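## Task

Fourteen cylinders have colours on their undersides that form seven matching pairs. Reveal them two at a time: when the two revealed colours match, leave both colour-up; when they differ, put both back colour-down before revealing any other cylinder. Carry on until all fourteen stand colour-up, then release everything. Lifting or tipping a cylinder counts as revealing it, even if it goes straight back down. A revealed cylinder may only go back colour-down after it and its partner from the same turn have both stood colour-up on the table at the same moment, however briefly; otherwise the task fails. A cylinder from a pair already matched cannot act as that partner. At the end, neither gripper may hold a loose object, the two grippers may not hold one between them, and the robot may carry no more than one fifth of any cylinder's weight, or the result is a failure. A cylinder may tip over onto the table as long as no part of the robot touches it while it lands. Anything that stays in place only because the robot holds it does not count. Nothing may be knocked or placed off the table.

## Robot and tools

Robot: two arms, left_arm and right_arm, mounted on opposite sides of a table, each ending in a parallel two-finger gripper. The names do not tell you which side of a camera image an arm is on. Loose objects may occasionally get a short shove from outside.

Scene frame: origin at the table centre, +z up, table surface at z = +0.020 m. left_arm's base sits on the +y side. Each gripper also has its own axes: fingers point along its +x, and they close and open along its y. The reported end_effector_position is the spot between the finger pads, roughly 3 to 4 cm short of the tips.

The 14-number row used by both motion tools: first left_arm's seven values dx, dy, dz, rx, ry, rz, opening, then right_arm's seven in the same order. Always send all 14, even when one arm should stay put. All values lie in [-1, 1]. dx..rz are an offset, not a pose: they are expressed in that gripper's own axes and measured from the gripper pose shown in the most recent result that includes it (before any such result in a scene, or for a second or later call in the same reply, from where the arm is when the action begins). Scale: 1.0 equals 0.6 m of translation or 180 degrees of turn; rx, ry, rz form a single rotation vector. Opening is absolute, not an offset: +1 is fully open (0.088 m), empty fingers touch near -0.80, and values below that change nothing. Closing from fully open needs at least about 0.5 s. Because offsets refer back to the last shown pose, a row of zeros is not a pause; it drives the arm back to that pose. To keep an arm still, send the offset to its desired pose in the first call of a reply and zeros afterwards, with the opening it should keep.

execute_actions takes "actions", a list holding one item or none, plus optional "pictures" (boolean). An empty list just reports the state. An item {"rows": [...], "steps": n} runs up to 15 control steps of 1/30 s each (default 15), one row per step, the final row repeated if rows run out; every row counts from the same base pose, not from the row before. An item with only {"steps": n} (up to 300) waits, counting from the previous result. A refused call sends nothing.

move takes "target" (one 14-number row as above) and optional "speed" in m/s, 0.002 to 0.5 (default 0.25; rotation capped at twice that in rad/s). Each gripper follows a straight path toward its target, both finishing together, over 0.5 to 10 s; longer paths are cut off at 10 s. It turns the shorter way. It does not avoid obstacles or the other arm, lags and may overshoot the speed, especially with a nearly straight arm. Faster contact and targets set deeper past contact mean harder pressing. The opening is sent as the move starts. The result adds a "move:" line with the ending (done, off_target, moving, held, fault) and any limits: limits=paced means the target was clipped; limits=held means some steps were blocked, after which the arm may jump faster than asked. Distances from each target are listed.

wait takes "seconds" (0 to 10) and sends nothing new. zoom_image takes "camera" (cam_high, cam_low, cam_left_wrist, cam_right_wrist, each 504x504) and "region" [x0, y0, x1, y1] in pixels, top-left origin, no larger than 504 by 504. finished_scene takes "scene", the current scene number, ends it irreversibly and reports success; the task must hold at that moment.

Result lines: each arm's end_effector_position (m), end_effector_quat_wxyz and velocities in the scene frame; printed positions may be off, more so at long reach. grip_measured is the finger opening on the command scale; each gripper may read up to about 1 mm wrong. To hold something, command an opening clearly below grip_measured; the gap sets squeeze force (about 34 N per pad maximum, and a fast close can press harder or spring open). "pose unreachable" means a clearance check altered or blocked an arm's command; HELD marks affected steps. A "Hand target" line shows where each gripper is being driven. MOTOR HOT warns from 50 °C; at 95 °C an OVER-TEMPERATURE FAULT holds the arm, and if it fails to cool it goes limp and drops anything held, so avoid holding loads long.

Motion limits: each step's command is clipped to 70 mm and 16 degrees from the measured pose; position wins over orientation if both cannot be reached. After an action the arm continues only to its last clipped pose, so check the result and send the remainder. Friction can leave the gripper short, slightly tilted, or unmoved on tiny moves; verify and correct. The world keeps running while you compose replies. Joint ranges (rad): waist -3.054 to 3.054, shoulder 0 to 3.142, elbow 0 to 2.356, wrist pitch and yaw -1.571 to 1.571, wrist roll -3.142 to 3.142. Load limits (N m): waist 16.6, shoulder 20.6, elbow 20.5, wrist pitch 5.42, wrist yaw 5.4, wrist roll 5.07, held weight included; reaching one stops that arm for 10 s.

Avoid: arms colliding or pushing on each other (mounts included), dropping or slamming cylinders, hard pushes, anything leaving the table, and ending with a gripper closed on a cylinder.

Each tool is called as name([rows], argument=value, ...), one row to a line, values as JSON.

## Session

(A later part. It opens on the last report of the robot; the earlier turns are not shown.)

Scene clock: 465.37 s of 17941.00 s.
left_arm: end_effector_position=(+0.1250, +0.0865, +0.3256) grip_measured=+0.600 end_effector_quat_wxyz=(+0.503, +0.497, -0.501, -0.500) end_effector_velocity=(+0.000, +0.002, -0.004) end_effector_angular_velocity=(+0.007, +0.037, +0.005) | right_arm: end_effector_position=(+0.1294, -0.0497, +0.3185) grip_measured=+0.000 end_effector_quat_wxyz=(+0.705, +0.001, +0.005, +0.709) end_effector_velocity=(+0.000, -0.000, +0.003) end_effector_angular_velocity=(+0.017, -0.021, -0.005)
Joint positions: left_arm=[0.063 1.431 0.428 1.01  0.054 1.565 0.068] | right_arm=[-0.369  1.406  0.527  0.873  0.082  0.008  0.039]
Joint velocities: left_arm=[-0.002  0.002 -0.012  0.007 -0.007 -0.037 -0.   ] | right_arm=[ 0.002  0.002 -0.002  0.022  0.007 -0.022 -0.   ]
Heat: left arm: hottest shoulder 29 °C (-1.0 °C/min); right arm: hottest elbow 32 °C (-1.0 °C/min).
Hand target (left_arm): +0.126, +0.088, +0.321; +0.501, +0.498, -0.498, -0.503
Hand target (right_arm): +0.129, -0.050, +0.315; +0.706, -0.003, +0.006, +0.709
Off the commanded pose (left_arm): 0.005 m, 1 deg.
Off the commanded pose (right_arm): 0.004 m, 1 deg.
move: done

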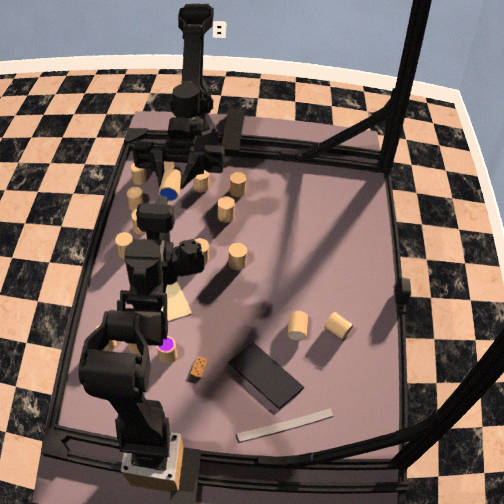

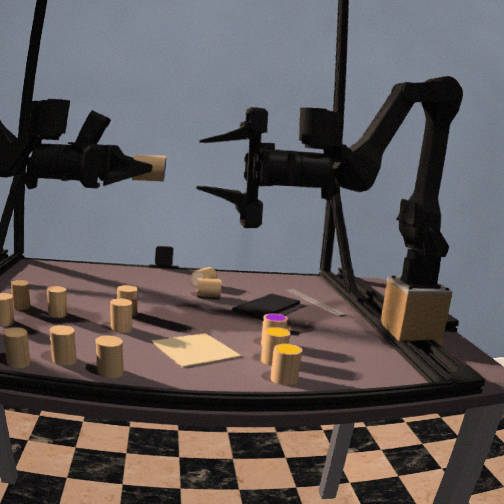

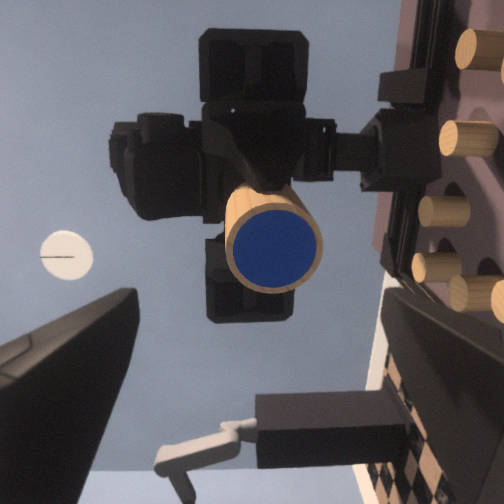

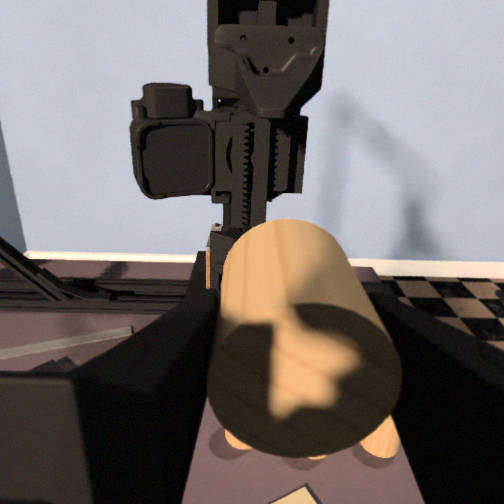

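move(target=[0.144,-0.0095,0.002,0,0,0.001,0.6, 0,0,0,0,0,0,-0.4], speed=0.12)

execute_actions([
  {"rows":[[0,0,0,0,0,0,-0.4,0,0,0,0,0,0,-0.4],[0,0,0,0,0,0,-0.4,0,0,0,0,0,0,-0.4],[0,0,0,0,0,0,-0.4,0,0,0,0,0,0,-0.4],[0,0,0,0,0,0,-0.4,0,0,0,0,0,0,-0.4],[0,0,0,0,0,0,-0.4,0,0,0,0,0,0,-0.4],[0,0,0,0,0,0,-0.4,0,0,0,0,0,0,-0.4],[0,0,0,0,0,0,-0.4,0,0,0,0,0,0,-0.4],[0,0,0,0,0,0,-0.4,0,0,0,0,0,0,0.5],[0,0,0,0,0,0,-0.4,0,0,0,0,0,0,0.5],[0,0,0,0,0,0,-0.4,0,0,0,0,0,0,0.5],[-0.01,0,0,0,0,0,-0.4,-0.01,0,0,0,0,0,0.5],[-0.02,0,0,0,0,0,-0.4,-0.02,0,0,0,0,0,0.5],[-0.03,0,0,0,0,0,-0.4,-0.03,0,0,0,0,0,0.5],[-0.04,0,0,0,0,0,-0.4,-0.04,0,0,0,0,0,0.5],[-0.05,0,0,0,0,0,-0.4,-0.05,0,0,0,0,0,0.5]],"steps":15},
], pictures=false)

move(target=[-0.11,-0.323,0.158,0,0,-0.497,-0.4, -0.06,0,0.01,-0.003,0,0,0.5], speed=0.4)

Scene clock: 482.40 s of 17941.00 s.
left_arm: end_effector_position=(+0.1249, +0.0030, +0.3183) grip_measured=+0.600 end_effector_quat_wxyz=(+0.503, +0.497, -0.500, -0.500) end_effector_velocity=(-0.002, -0.002, -0.001) end_effector_angular_velocity=(+0.012, +0.008, -0.000) | right_arm: end_effector_position=(+0.1293, -0.0497, +0.3169) grip_measured=+0.000 end_effector_quat_wxyz=(+0.705, -0.001, +0.006, +0.709) end_effector_velocity=(-0.000, -0.001, -0.005) end_effector_angular_velocity=(-0.022, -0.024, +0.015)
Joint positions: left_arm=[0.048 1.766 0.737 1.035 0.039 1.565 0.068] | right_arm=[-0.369  1.408  0.526  0.872  0.082  0.008  0.039]
Joint velocities: left_arm=[-0.007  0.002  0.012 -0.022 -0.007 -0.007 -0.   ] | right_arm=[-0.007 -0.002 -0.002 -0.022 -0.022 -0.022 -0.   ]
Heat: left arm: hottest wrist pitch 30 °C (+1.0 °C/min); right arm: hottest wrist pitch 34 °C (+3.0 °C/min).
Hand target (left_arm): +0.124, +0.000, +0.320; +0.504, +0.496, -0.501, -0.499
Hand target (right_arm): +0.129, -0.050, +0.318; +0.705, +0.001, +0.005, +0.709
Off the commanded pose (left_arm): 0.004 m, 0 deg.
Off the commanded pose (right_arm): 0.002 m, 0 deg.
move: done

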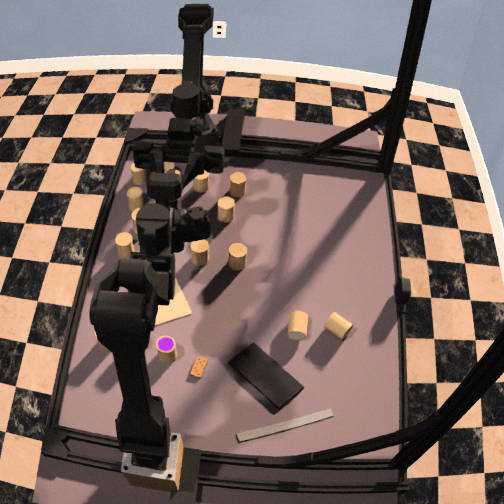

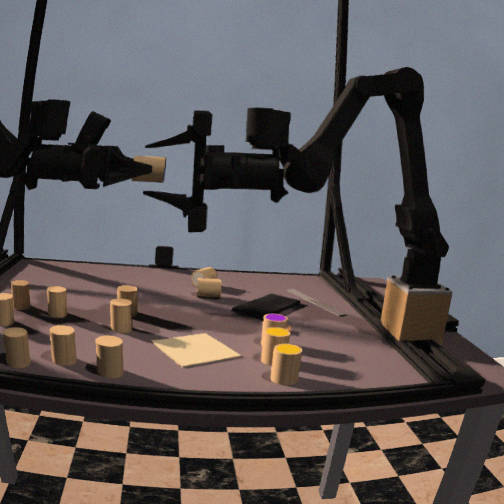

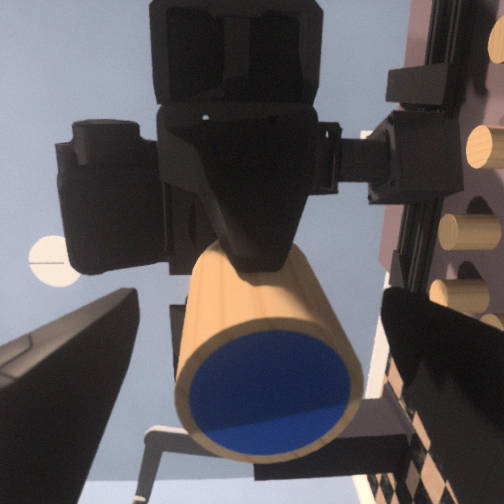

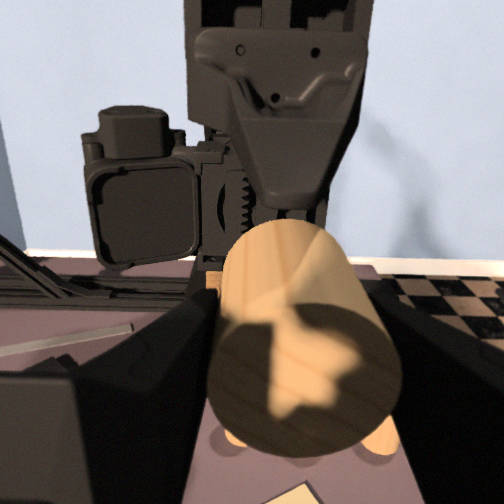

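Scene clock: 482.90 s of 17941.00 s.
left_arm: end_effector_position=(+0.1243, +0.0171, +0.3120) grip_measured=+0.025 end_effector_quat_wxyz=(+0.499, +0.501, -0.496, -0.504) end_effector_velocity=(-0.008, +0.148, -0.032) end_effector_angular_velocity=(+0.085, -0.004, -0.000) | right_arm: end_effector_position=(+0.1294, -0.0626, +0.3165) grip_measured=+0.491 end_effector_quat_wxyz=(+0.705, -0.002, +0.007, +0.709) end_effector_velocity=(-0.001, -0.145, -0.007) end_effector_angular_velocity=(-0.022, +0.005, +0.005)
Joint positions: left_arm=[0.048 1.729 0.675 1.043 0.039 1.565 0.04 ] | right_arm=[-0.365  1.35   0.482  0.856  0.085  0.008  0.063]
Joint velocities: left_arm=[-0.007 -0.442 -0.623  0.095 -0.007  0.007 -0.   ] | right_arm=[ 0.056 -0.662 -0.486 -0.198  0.051  0.007  0.036]
Heat: left arm: hottest wrist pitch 30 °C (+1.0 °C/min); right arm: hottest wrist pitch 34 °C (+3.0 °C/min).
Hand target (left_arm): +0.125, +0.031, +0.317; +0.503, +0.497, -0.500, -0.500
Hand target (right_arm): +0.129, -0.077, +0.316; +0.705, -0.001, +0.006, +0.709
Off the commanded pose (left_arm): 0.017 m, 1 deg.
Off the commanded pose (right_arm): 0.017 m, 0 deg.
Steps of this call (steps 1 to 15: all 15 steps of this action). Readings (end_effector_position):
1: left_arm (+0.1249, +0.0030, +0.3183) | right_arm (+0.1293, -0.0497, +0.3169)
2: left_arm (+0.1249, +0.0030, +0.3183) | right_arm (+0.1293, -0.0497, +0.3169)
4: left_arm (+0.1249, +0.0030, +0.3183) | right_arm (+0.1293, -0.0497, +0.3168)
8: left_arm (+0.1249, +0.0030, +0.3182) | right_arm (+0.1293, -0.0497, +0.3166)
15: the state above

Scene clock: 485.83 s of 17941.00 s.
left_arm: end_effector_position=(+0.0293, +0.0986, +0.1193) grip_measured=+0.021 end_effector_quat_wxyz=(+0.001, +0.705, +0.001, -0.709) end_effector_velocity=(+0.001, +0.006, -0.001) end_effector_angular_velocity=(+0.025, -0.013, +0.005) | right_arm: end_effector_position=(+0.1295, -0.1075, +0.3256) grip_measured=+0.500 end_effector_quat_wxyz=(+0.704, -0.002, +0.002, +0.710) end_effector_velocity=(-0.000, +0.000, -0.003) end_effector_angular_velocity=(-0.017, -0.024, +0.005)
Joint positions: left_arm=[-0.21   2.13   1.38  -0.819  0.005  1.349  0.04 ] | right_arm=[-0.345  1.091  0.369  0.716  0.104  0.001  0.064]
Joint velocities: left_arm=[-0.002  0.002 -0.002 -0.022 -0.007 -0.007 -0.   ] | right_arm=[-0.002 -0.002  0.002 -0.022 -0.007 -0.022  0.   ]
Heat: left arm: hottest wrist pitch 30 °C (+1.0 °C/min); right arm: hottest wrist pitch 34 °C (+3.0 °C/min).
Hand target (left_arm): +0.027, +0.096, +0.120; +0.002, +0.704, +0.000, -0.710
Hand target (right_arm): +0.129, -0.110, +0.323; +0.705, -0.004, +0.002, +0.709
Off the commanded pose (left_arm): 0.003 m, 0 deg.
Off the commanded pose (right_arm): 0.004 m, 0 deg.
move: done

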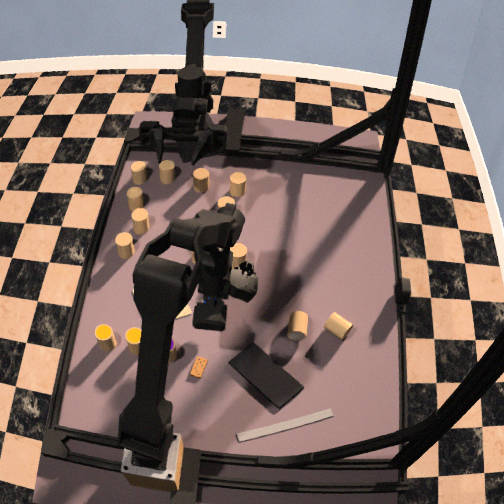

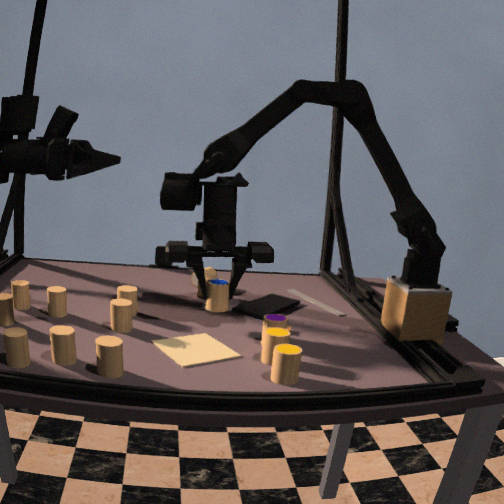

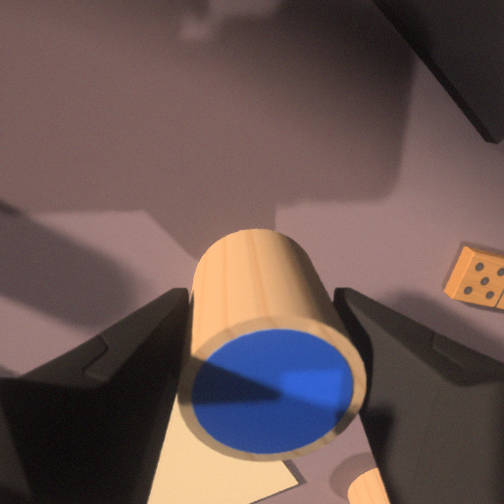

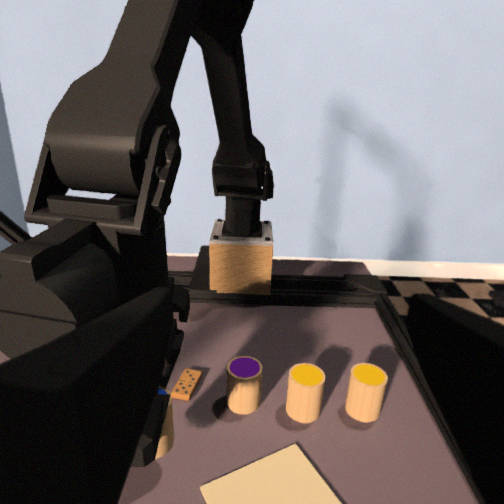

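execute_actions(actions=[])

Scene clock: 508.13 s of 17941.00 s.
left_arm: end_effector_position=(+0.0290, +0.0983, +0.1188) grip_measured=+0.010 end_effector_quat_wxyz=(+0.001, +0.705, +0.001, -0.709) end_effector_velocity=(-0.000, +0.001, +0.001) end_effector_angular_velocity=(+0.004, +0.007, +0.010) | right_arm: end_effector_position=(+0.1293, -0.1081, +0.3249) grip_measured=+0.500 end_effector_quat_wxyz=(+0.704, -0.003, +0.002, +0.710) end_effector_velocity=(-0.002, -0.001, -0.002) end_effector_angular_velocity=(-0.007, +0.007, +0.019)
Joint positions: left_arm=[-0.21   2.133  1.383 -0.82   0.006  1.349  0.039] | right_arm=[-0.344  1.089  0.366  0.716  0.104  0.     0.064]
Joint velocities: left_arm=[ 0.002 -0.002  0.002 -0.007  0.007 -0.007 -0.   ] | right_arm=[-0.002 -0.002 -0.002 -0.007 -0.022  0.007 -0.   ]
Heat: left arm: hottest shoulder 31 °C (+2.0 °C/min); right arm: hottest wrist pitch 34 °C (+1.0 °C/min).
Hand target (left_arm): +0.027, +0.096, +0.120; +0.002, +0.704, +0.000, -0.710
Hand target (right_arm): +0.129, -0.110, +0.323; +0.705, -0.004, +0.002, +0.710
Off the commanded pose (left_arm): 0.003 m, 0 deg.
Off the commanded pose (right_arm): 0.003 m, 0 deg.
Steps of this call (steps 1 to 669: nothing new was sent). Readings (end_effector_position):
1: left_arm (+0.0293, +0.0986, +0.1193) | right_arm (+0.1295, -0.1075, +0.3256)
2: left_arm (+0.0293, +0.0986, +0.1192) | right_arm (+0.1295, -0.1075, +0.3257)
4: left_arm (+0.0293, +0.0987, +0.1192) | right_arm (+0.1295, -0.1075, +0.3257)
8: left_arm (+0.0293, +0.0986, +0.1193) | right_arm (+0.1295, -0.1075, +0.3257)
669: the state above

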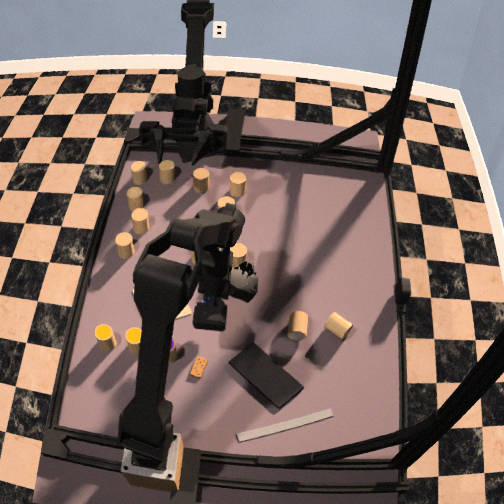

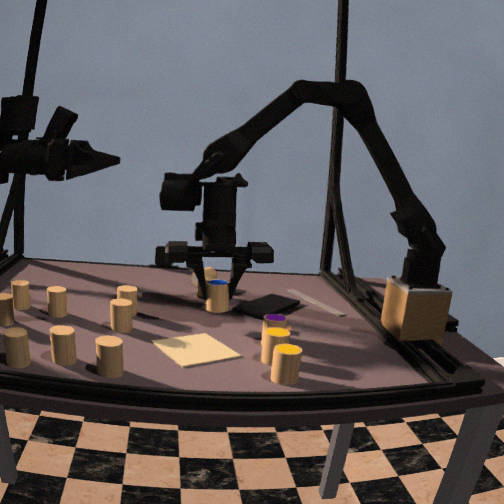

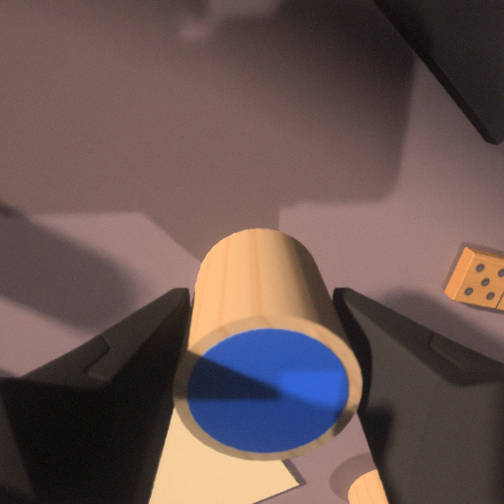

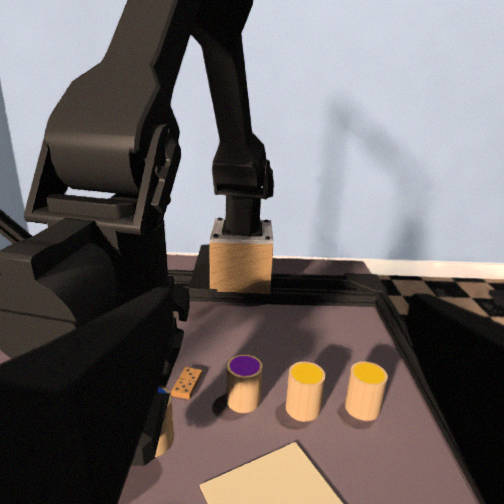

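move(target=[0.064,0,0,0,0,0,-0.4,0,0,0,0,0,0,0.5], speed=0.07)

execute_actions([
  {"rows":[[0,0,0,0,0,0,0.6,0,0,0,0,0,0,0.5]],"steps":10},
], pictures=false)

wait(seconds=2)

Scene clock: 516.87 s of 17941.00 s.
left_arm: end_effector_position=(+0.0282, +0.0953, +0.0852) grip_measured=+0.010 end_effector_quat_wxyz=(+0.005, +0.704, -0.003, -0.710) end_effector_velocity=(+0.002, +0.000, -0.001) end_effector_angular_velocity=(-0.007, -0.021, +0.005) | right_arm: end_effector_position=(+0.1294, -0.1083, +0.3244) grip_measured=+0.500 end_effector_quat_wxyz=(+0.704, -0.003, +0.003, +0.710) end_effector_velocity=(-0.000, -0.001, -0.002) end_effector_angular_velocity=(-0.007, +0.007, +0.005)
Joint positions: left_arm=[-0.211  2.203  1.343 -0.698  0.006  1.348  0.04 ] | right_arm=[-0.344  1.089  0.365  0.716  0.104  0.     0.064]
Joint velocities: left_arm=[-0.002 -0.002 -0.007  0.007 -0.022 -0.007 -0.   ] | right_arm=[-0.002 -0.002 -0.002 -0.007 -0.007  0.007 -0.   ]
Heat: left arm: hottest shoulder 32 °C (+3.0 °C/min); right arm: hottest wrist pitch 35 °C (+3.0 °C/min).
Hand target (left_arm): +0.029, +0.099, +0.080; +0.001, +0.705, +0.001, -0.709
Hand target (right_arm): +0.129, -0.108, +0.325; +0.704, -0.003, +0.003, +0.710
Off the commanded pose (left_arm): 0.006 m, 1 deg.
Off the commanded pose (right_arm): 0.000 m, 0 deg.
move: done

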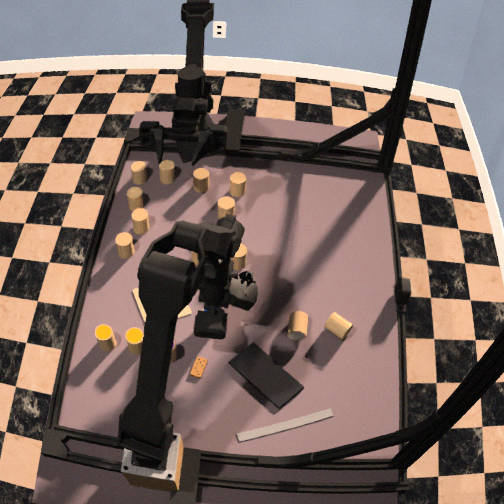

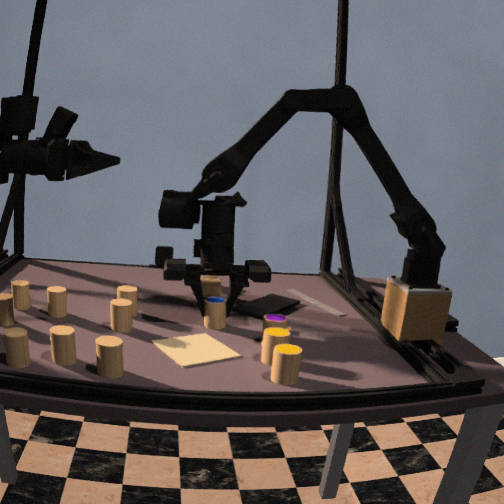

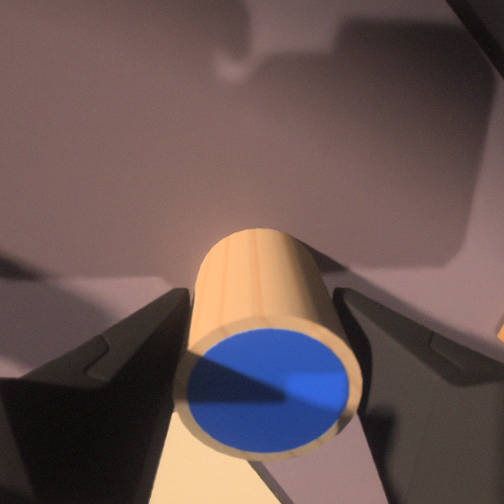

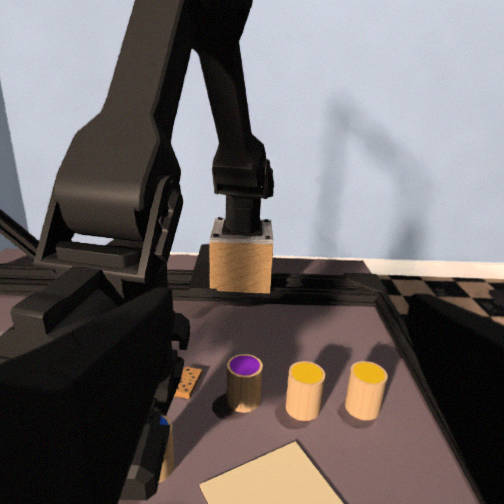

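Scene clock: 517.20 s of 17941.00 s.
left_arm: end_effector_position=(+0.0282, +0.0953, +0.0852) grip_measured=+0.592 end_effector_quat_wxyz=(+0.005, +0.704, -0.003, -0.710) end_effector_velocity=(-0.001, +0.001, -0.000) end_effector_angular_velocity=(+0.006, -0.009, +0.000) | right_arm: end_effector_position=(+0.1294, -0.1083, +0.3244) grip_measured=+0.500 end_effector_quat_wxyz=(+0.704, -0.003, +0.003, +0.710) end_effector_velocity=(-0.000, -0.001, -0.005) end_effector_angular_velocity=(-0.022, -0.024, +0.005)
Joint positions: left_arm=[-0.211  2.203  1.343 -0.698  0.006  1.348  0.068] | right_arm=[-0.344  1.089  0.365  0.716  0.104  0.     0.064]
Joint velocities: left_arm=[-0.007  0.002  0.002 -0.007 -0.007 -0.007 -0.013] | right_arm=[-0.002 -0.002 -0.002 -0.022 -0.007 -0.022 -0.   ]
Heat: left arm: hottest shoulder 32 °C (+3.0 °C/min); right arm: hottest wrist pitch 35 °C (+3.0 °C/min).
Hand target (left_arm): +0.028, +0.095, +0.085; +0.005, +0.704, -0.003, -0.710
Hand target (right_arm): +0.129, -0.108, +0.324; +0.704, -0.003, +0.003, +0.710
Off the commanded pose (left_arm): 0.000 m, 0 deg.
Off the commanded pose (right_arm): 0.000 m, 0 deg.
Steps of this call (steps 1 to 10: all 10 steps of this action). Readings (end_effector_position):
1: left_arm (+0.0282, +0.0953, +0.0852) | right_arm (+0.1294, -0.1083, +0.3244)
2: left_arm (+0.0282, +0.0953, +0.0852) | right_arm (+0.1294, -0.1083, +0.3244)
4: left_arm (+0.0282, +0.0953, +0.0852) | right_arm (+0.1294, -0.1083, +0.3244)
8: left_arm (+0.0282, +0.0953, +0.0853) | right_arm (+0.1294, -0.1083, +0.3244)
10: the state above

Scene clock: 519.20 s of 17941.00 s.
left_arm: end_effector_position=(+0.0282, +0.0953, +0.0852) grip_measured=+0.600 end_effector_quat_wxyz=(+0.005, +0.704, -0.003, -0.710) end_effector_velocity=(-0.002, +0.003, +0.000) end_effector_angular_velocity=(+0.009, +0.005, -0.010) | right_arm: end_effector_position=(+0.1294, -0.1083, +0.3244) grip_measured=+0.500 end_effector_quat_wxyz=(+0.704, -0.003, +0.003, +0.710) end_effector_velocity=(-0.000, -0.001, -0.005) end_effector_angular_velocity=(-0.022, -0.010, +0.005)
Joint positions: left_arm=[-0.211  2.203  1.343 -0.698  0.006  1.348  0.068] | right_arm=[-0.344  1.089  0.365  0.716  0.104  0.     0.064]
Joint velocities: left_arm=[-0.002 -0.002 -0.002 -0.007  0.007  0.007 -0.   ] | right_arm=[-0.002 -0.002 -0.002 -0.022 -0.007 -0.007 -0.   ]
Heat: left arm: hottest shoulder 32 °C (+3.0 °C/min); right arm: hottest wrist pitch 35 °C (+3.0 °C/min).
Hand target (left_arm): +0.028, +0.095, +0.085; +0.005, +0.704, -0.003, -0.710
Hand target (right_arm): +0.129, -0.108, +0.324; +0.704, -0.003, +0.003, +0.710
Off the commanded pose (left_arm): 0.000 m, 0 deg.
Off the commanded pose (right_arm): 0.000 m, 0 deg.
Steps of this call (steps 1 to 60: nothing new was sent). Readings (end_effector_position):
1: left_arm (+0.0282, +0.0953, +0.0852) | right_arm (+0.1294, -0.1083, +0.3244)
2: left_arm (+0.0282, +0.0953, +0.0852) | right_arm (+0.1294, -0.1083, +0.3244)
4: left_arm (+0.0282, +0.0953, +0.0852) | right_arm (+0.1294, -0.1083, +0.3244)
8: left_arm (+0.0282, +0.0953, +0.0852) | right_arm (+0.1294, -0.1083, +0.3244)
60: the state above

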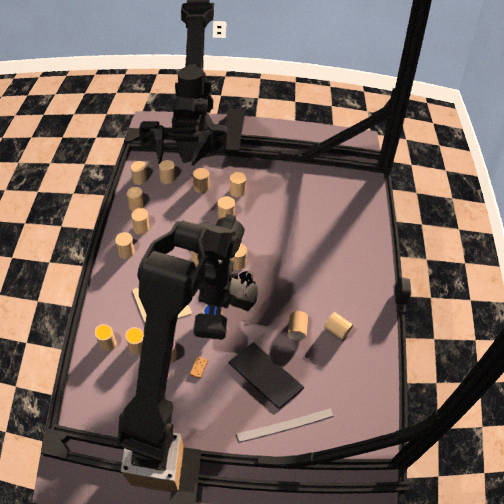

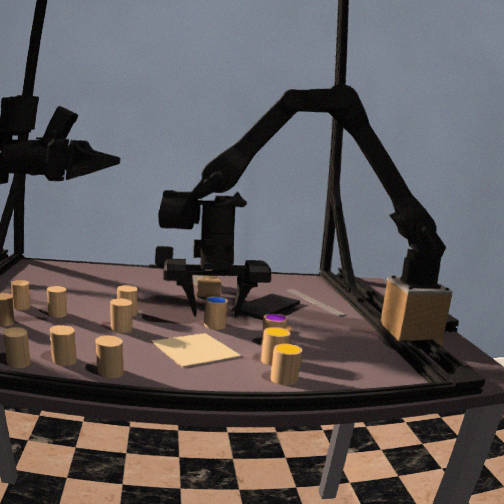

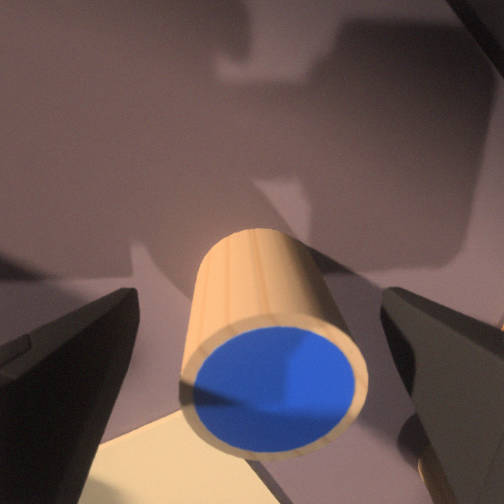

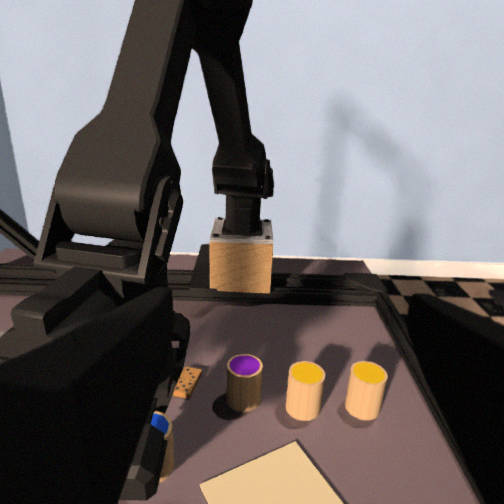

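execute_actions([
  {"rows":[[0,0,0,0,0,0,-0.4,0,0,0,0,0,0,0.5],[0,0,0,0,0,0,-0.4,0,0,0,0,0,0,0.5],[0,0,0,0,0,0,-0.4,0,0,0,0,0,0,0.5],[0,0,0,0,0,0,-0.4,0,0,0,0,0,0,0.5],[0,0,0,0,0,0,-0.4,0,0,0,0,0,0,0.5],[0,0,0,0,0,0,-0.4,0,0,0,0,0,0,0.5],[0,0,0,0,0,0,-0.4,0,0,0,0,0,0,0.5],[-0.015,0,0,0,0,0,-0.4,0,0,0,0,0,0,0.5],[-0.03,0,0,0,0,0,-0.4,0,0,0,0,0,0,0.5],[-0.045,0,0,0,0,0,-0.4,0,0,0,0,0,0,0.5],[-0.06,0,0,0,0,0,-0.4,0,0,0,0,0,0,0.5],[-0.075,0,0,0,0,0,-0.4,0,0,0,0,0,0,0.5],[-0.09,0,0,0,0,0,-0.4,0,0,0,0,0,0,0.5],[-0.105,0,0,0,0,0,-0.4,0,0,0,0,0,0,0.5],[-0.12,0,0,0,0,0,-0.4,0,0,0,0,0,0,0.5]],"steps":15},
], pictures=false)

move(target=[-0.283,0.128,-0.162,0,0,0.498,-0.4,0,0,0,0,0,0,0.5], speed=0.4)

Scene clock: 529.63 s of 17941.00 s.
left_arm: end_effector_position=(+0.0303, +0.1044, +0.1220) grip_measured=+0.016 end_effector_quat_wxyz=(-0.009, +0.707, +0.011, -0.707) end_effector_velocity=(-0.003, -0.034, +0.290) end_effector_angular_velocity=(-0.164, +0.014, +0.009) | right_arm: end_effector_position=(+0.1294, -0.1083, +0.3244) grip_measured=+0.500 end_effector_quat_wxyz=(+0.704, -0.003, +0.003, +0.710) end_effector_velocity=(-0.002, -0.000, -0.007) end_effector_angular_velocity=(-0.027, -0.025, +0.010)
Joint positions: left_arm=[-0.211  2.127  1.386 -0.857  0.005  1.349  0.04 ] | right_arm=[-0.344  1.089  0.365  0.716  0.104  0.     0.064]
Joint velocities: left_arm=[ 0.002 -0.535  0.442 -0.813 -0.022 -0.007 -0.   ] | right_arm=[ 0.002  0.002 -0.002 -0.022 -0.007 -0.022 -0.   ]
Heat: left arm: hottest shoulder 33 °C (+4.1 °C/min); right arm: hottest wrist pitch 35 °C (+3.0 °C/min).
Hand target (left_arm): +0.029, +0.097, +0.155; +0.006, +0.704, -0.004, -0.710
Hand target (right_arm): +0.129, -0.108, +0.324; +0.704, -0.003, +0.003, +0.710
Off the commanded pose (left_arm): 0.036 m, 2 deg.
Off the commanded pose (right_arm): 0.000 m, 0 deg.
Steps of this call (steps 1 to 90: nothing new was sent; then 6.93 s passed at rest; steps 91 to 105: all 15 steps of this action). Readings (end_effector_position):
91: left_arm (+0.0282, +0.0953, +0.0852) | right_arm (+0.1294, -0.1083, +0.3244)
92: left_arm (+0.0282, +0.0953, +0.0852) | right_arm (+0.1294, -0.1083, +0.3244)
94: left_arm (+0.0282, +0.0953, +0.0852) | right_arm (+0.1294, -0.1083, +0.3244)
98: left_arm (+0.0284, +0.0960, +0.0852) | right_arm (+0.1294, -0.1083, +0.3244)
105: the state above

Scene clock: 532.57 s of 17941.00 s.
left_arm: end_effector_position=(+0.1266, +0.0224, +0.3258) grip_measured=+0.014 end_effector_quat_wxyz=(+0.502, +0.498, -0.501, -0.500) end_effector_velocity=(+0.002, +0.000, -0.000) end_effector_angular_velocity=(-0.002, +0.007, +0.019) | right_arm: end_effector_position=(+0.1294, -0.1083, +0.3244) grip_measured=+0.500 end_effector_quat_wxyz=(+0.704, -0.003, +0.003, +0.710) end_effector_velocity=(-0.000, -0.001, -0.002) end_effector_angular_velocity=(-0.007, +0.007, +0.005)
Joint positions: left_arm=[0.056 1.676 0.671 1.011 0.049 1.568 0.04 ] | right_arm=[-0.344  1.089  0.365  0.716  0.104  0.     0.064]
Joint velocities: left_arm=[-0.002  0.002 -0.002  0.007 -0.022 -0.007 -0.   ] | right_arm=[-0.002 -0.002 -0.002 -0.007 -0.007  0.007 -0.   ]
Heat: left arm: hottest shoulder 33 °C (+4.1 °C/min); right arm: hottest wrist pitch 35 °C (+2.0 °C/min).
Hand target (left_arm): +0.128, +0.023, +0.323; +0.501, +0.499, -0.499, -0.501
Hand target (right_arm): +0.129, -0.108, +0.324; +0.704, -0.003, +0.003, +0.710
Off the commanded pose (left_arm): 0.005 m, 0 deg.
Off the commanded pose (right_arm): 0.000 m, 0 deg.
move: done

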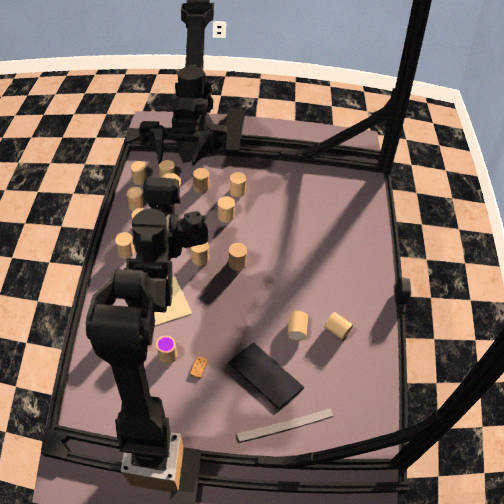

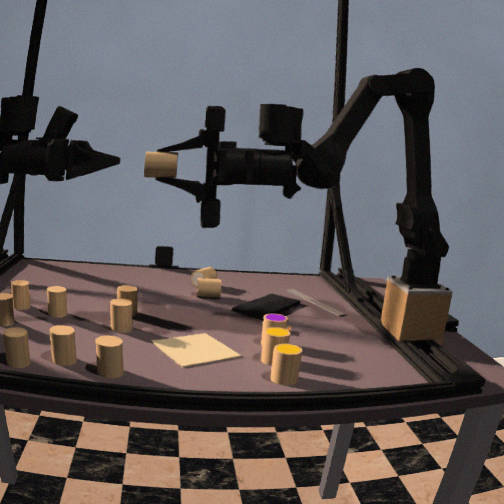

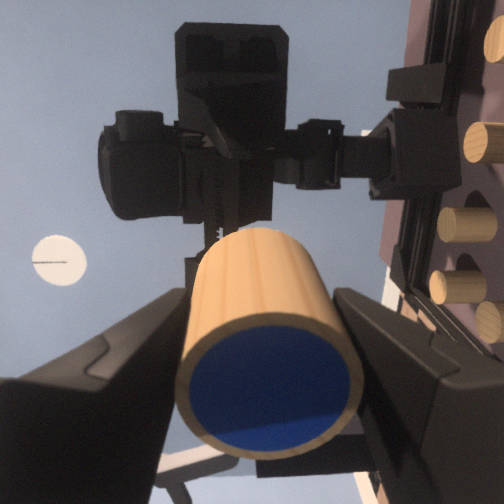

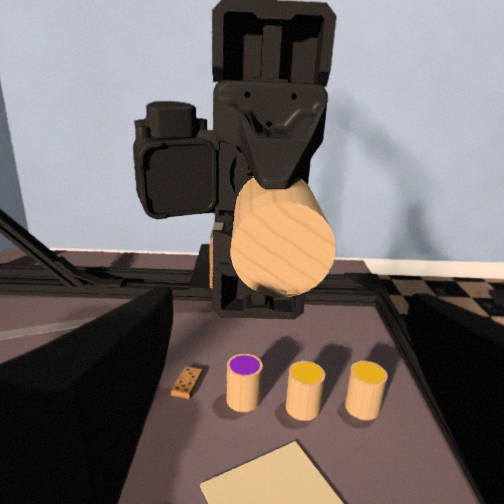

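move(target=[0,0,0,0,0,0,-0.4,0.1345,-0.003,0.001,0,0,0,0.5], speed=0.12)

execute_actions([
  {"rows":[[0,0,0,0,0,0,-0.4,0,0,0,0,0,0,-0.4],[0,0,0,0,0,0,-0.4,0,0,0,0,0,0,-0.4],[0,0,0,0,0,0,-0.4,0,0,0,0,0,0,-0.4],[0,0,0,0,0,0,-0.4,0,0,0,0,0,0,-0.4],[0,0,0,0,0,0,-0.4,0,0,0,0,0,0,-0.4],[0,0,0,0,0,0,-0.4,0,0,0,0,0,0,-0.4],[0,0,0,0,0,0,-0.4,0,0,0,0,0,0,-0.4],[0,0,0,0,0,0,0.6,0,0,0,0,0,0,-0.4],[0,0,0,0,0,0,0.6,0,0,0,0,0,0,-0.4],[0,0,0,0,0,0,0.6,0,0,0,0,0,0,-0.4],[-0.01,0,0,0,0,0,0.6,-0.01,0,0,0,0,0,-0.4],[-0.02,0,0,0,0,0,0.6,-0.02,0,0,0,0,0,-0.4],[-0.03,0,0,0,0,0,0.6,-0.03,0,0,0,0,0,-0.4],[-0.04,0,0,0,0,0,0.6,-0.04,0,0,0,0,0,-0.4],[-0.05,0,0,0,0,0,0.6,-0.05,0,0,0,0,0,-0.4]],"steps":15},
], pictures=false)

move(target=[-0.238,-0.305,0.0155,0,0,-0.497,0.6,-0.297,-0.081,-0.273,0,0.5,0,-0.4], speed=0.4)

Scene clock: 545.27 s of 17941.00 s.
left_arm: end_effector_position=(+0.1267, +0.0225, +0.3243) grip_measured=+0.010 end_effector_quat_wxyz=(+0.501, +0.499, -0.500, -0.501) end_effector_velocity=(-0.000, +0.000, -0.004) end_effector_angular_velocity=(+0.012, +0.008, +0.005) | right_arm: end_effector_position=(+0.1307, -0.0312, +0.3215) grip_measured=+0.500 end_effector_quat_wxyz=(+0.704, -0.006, +0.005, +0.710) end_effector_velocity=(-0.000, +0.001, -0.003) end_effector_angular_velocity=(-0.017, +0.006, +0.015)
Joint positions: left_arm=[0.057 1.678 0.669 1.01  0.049 1.568 0.039] | right_arm=[-0.382  1.468  0.603  0.85   0.068  0.     0.064]
Joint velocities: left_arm=[-0.002  0.002 -0.002 -0.007 -0.007 -0.007  0.   ] | right_arm=[-0.007  0.002  0.007 -0.022 -0.022  0.007 -0.   ]
Heat: left arm: hottest shoulder 32 °C (+2.0 °C/min); right arm: hottest wrist pitch 36 °C (+2.0 °C/min).
Hand target (left_arm): +0.127, +0.022, +0.326; +0.502, +0.498, -0.501, -0.500
Hand target (right_arm): +0.131, -0.028, +0.324; +0.704, -0.003, +0.003, +0.710
Off the commanded pose (left_arm): 0.002 m, 0 deg.
Off the commanded pose (right_arm): 0.005 m, 0 deg.
move: done

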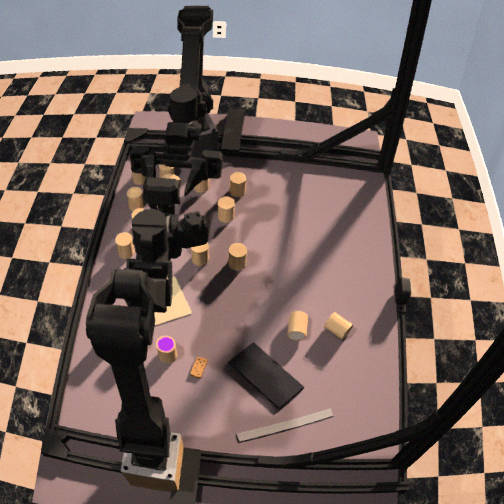

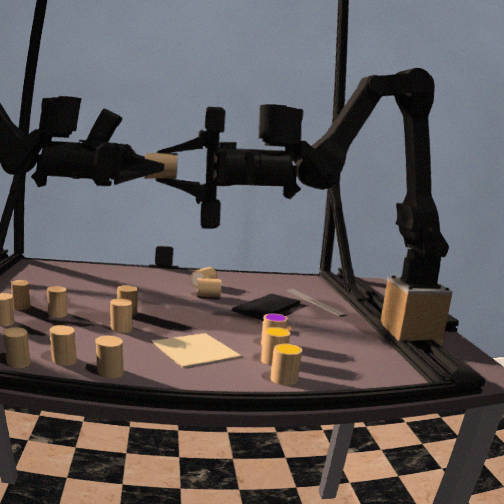

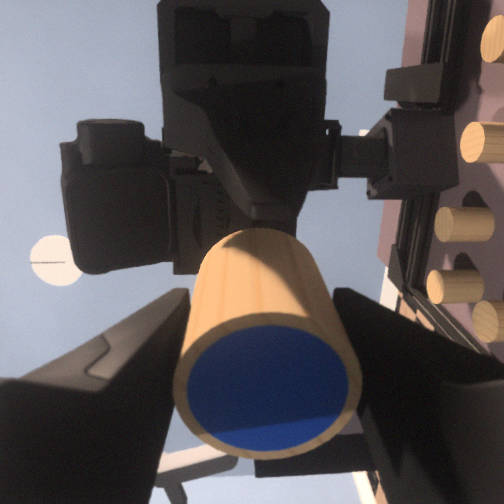

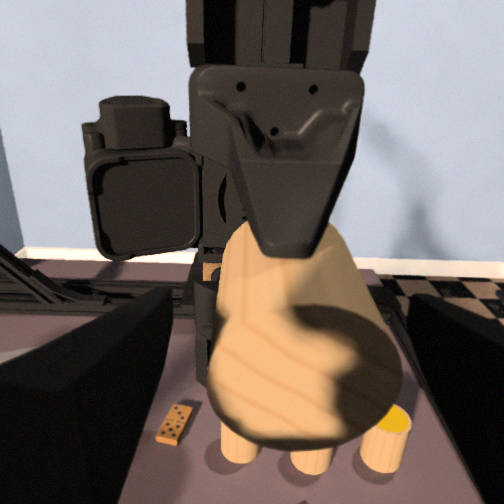

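Scene clock: 545.77 s of 17941.00 s.
left_arm: end_effector_position=(+0.1260, +0.0364, +0.3215) grip_measured=+0.534 end_effector_quat_wxyz=(+0.499, +0.501, -0.498, -0.503) end_effector_velocity=(-0.007, +0.148, -0.015) end_effector_angular_velocity=(+0.041, +0.024, -0.015) | right_arm: end_effector_position=(+0.1312, -0.0441, +0.3175) grip_measured=+0.000 end_effector_quat_wxyz=(+0.704, -0.010, +0.009, +0.710) end_effector_velocity=(+0.000, -0.148, -0.015) end_effector_angular_velocity=(-0.036, -0.011, +0.005)
Joint positions: left_arm=[0.057 1.633 0.613 1.014 0.049 1.568 0.065] | right_arm=[-0.38   1.418  0.555  0.836  0.069  0.     0.039]
Joint velocities: left_arm=[ 0.007 -0.51  -0.589  0.037  0.022 -0.022  0.175] | right_arm=[ 0.042 -0.613 -0.525 -0.125  0.037 -0.007  0.   ]
Heat: left arm: hottest shoulder 32 °C (+2.0 °C/min); right arm: hottest wrist pitch 36 °C (+2.0 °C/min).
Hand target (left_arm): +0.127, +0.050, +0.324; +0.501, +0.499, -0.500, -0.501
Hand target (right_arm): +0.131, -0.059, +0.321; +0.705, -0.006, +0.005, +0.710
Off the commanded pose (left_arm): 0.016 m, 0 deg.
Off the commanded pose (right_arm): 0.018 m, 1 deg.
Steps of this call (steps 1 to 15: all 15 steps of this action). Readings (end_effector_position):
1: left_arm (+0.1267, +0.0225, +0.3243) | right_arm (+0.1307, -0.0311, +0.3213)
2: left_arm (+0.1267, +0.0225, +0.3243) | right_arm (+0.1307, -0.0311, +0.3213)
4: left_arm (+0.1267, +0.0225, +0.3243) | right_arm (+0.1307, -0.0311, +0.3213)
8: left_arm (+0.1268, +0.0225, +0.3242) | right_arm (+0.1307, -0.0311, +0.3213)
15: the state above

Scene clock: 548.60 s of 17941.00 s.
left_arm: end_effector_position=(+0.1167, +0.1942, +0.1387) grip_measured=+0.600 end_effector_quat_wxyz=(+0.003, +0.705, -0.000, -0.709) end_effector_velocity=(-0.001, +0.001, +0.002) end_effector_angular_velocity=(+0.012, -0.007, +0.000) | right_arm: end_effector_position=(+0.1795, -0.2401, +0.1578) grip_measured=+0.000 end_effector_quat_wxyz=(+0.495, -0.504, +0.507, +0.494) end_effector_velocity=(-0.001, -0.001, +0.000) end_effector_angular_velocity=(-0.006, +0.008, +0.005)
Joint positions: left_arm=[ 0.027  1.743  0.913 -0.737  0.006  1.585  0.068] | right_arm=[-0.591  1.415  0.79  -0.969 -0.    -0.129  0.039]
Joint velocities: left_arm=[-0.007  0.002  0.012 -0.022 -0.007 -0.007 -0.   ] | right_arm=[-0.002  0.002  0.002 -0.007 -0.007 -0.007 -0.   ]
Heat: left arm: hottest shoulder 32 °C (+3.0 °C/min); right arm: hottest wrist pitch 35 °C (+1.0 °C/min).
Hand target (left_arm): +0.116, +0.192, +0.139; +0.003, +0.706, -0.001, -0.708
Hand target (right_arm): +0.181, -0.237, +0.159; +0.496, -0.504, +0.506, +0.493
Off the commanded pose (left_arm): 0.003 m, 0 deg.
Off the commanded pose (right_arm): 0.004 m, 1 deg.
move: done

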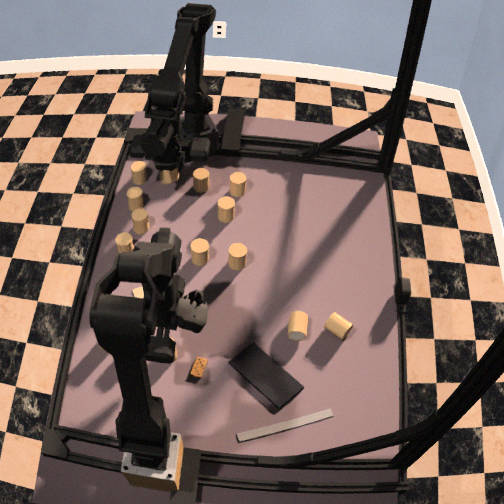

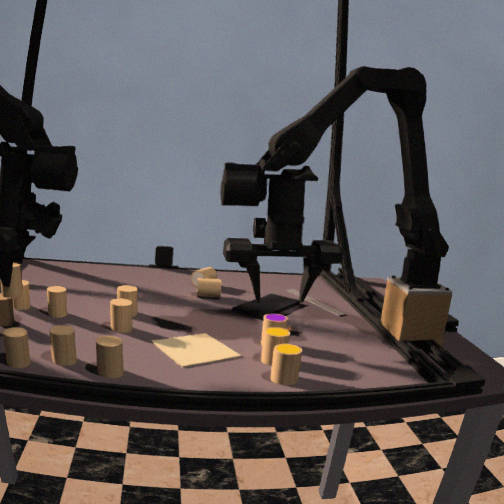

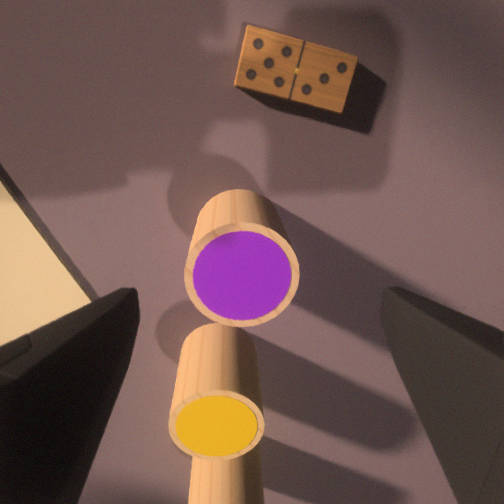

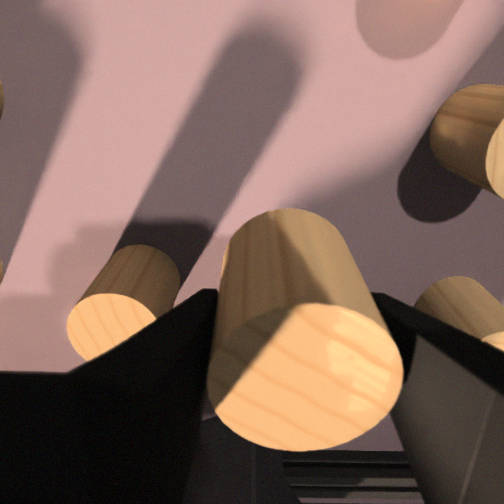

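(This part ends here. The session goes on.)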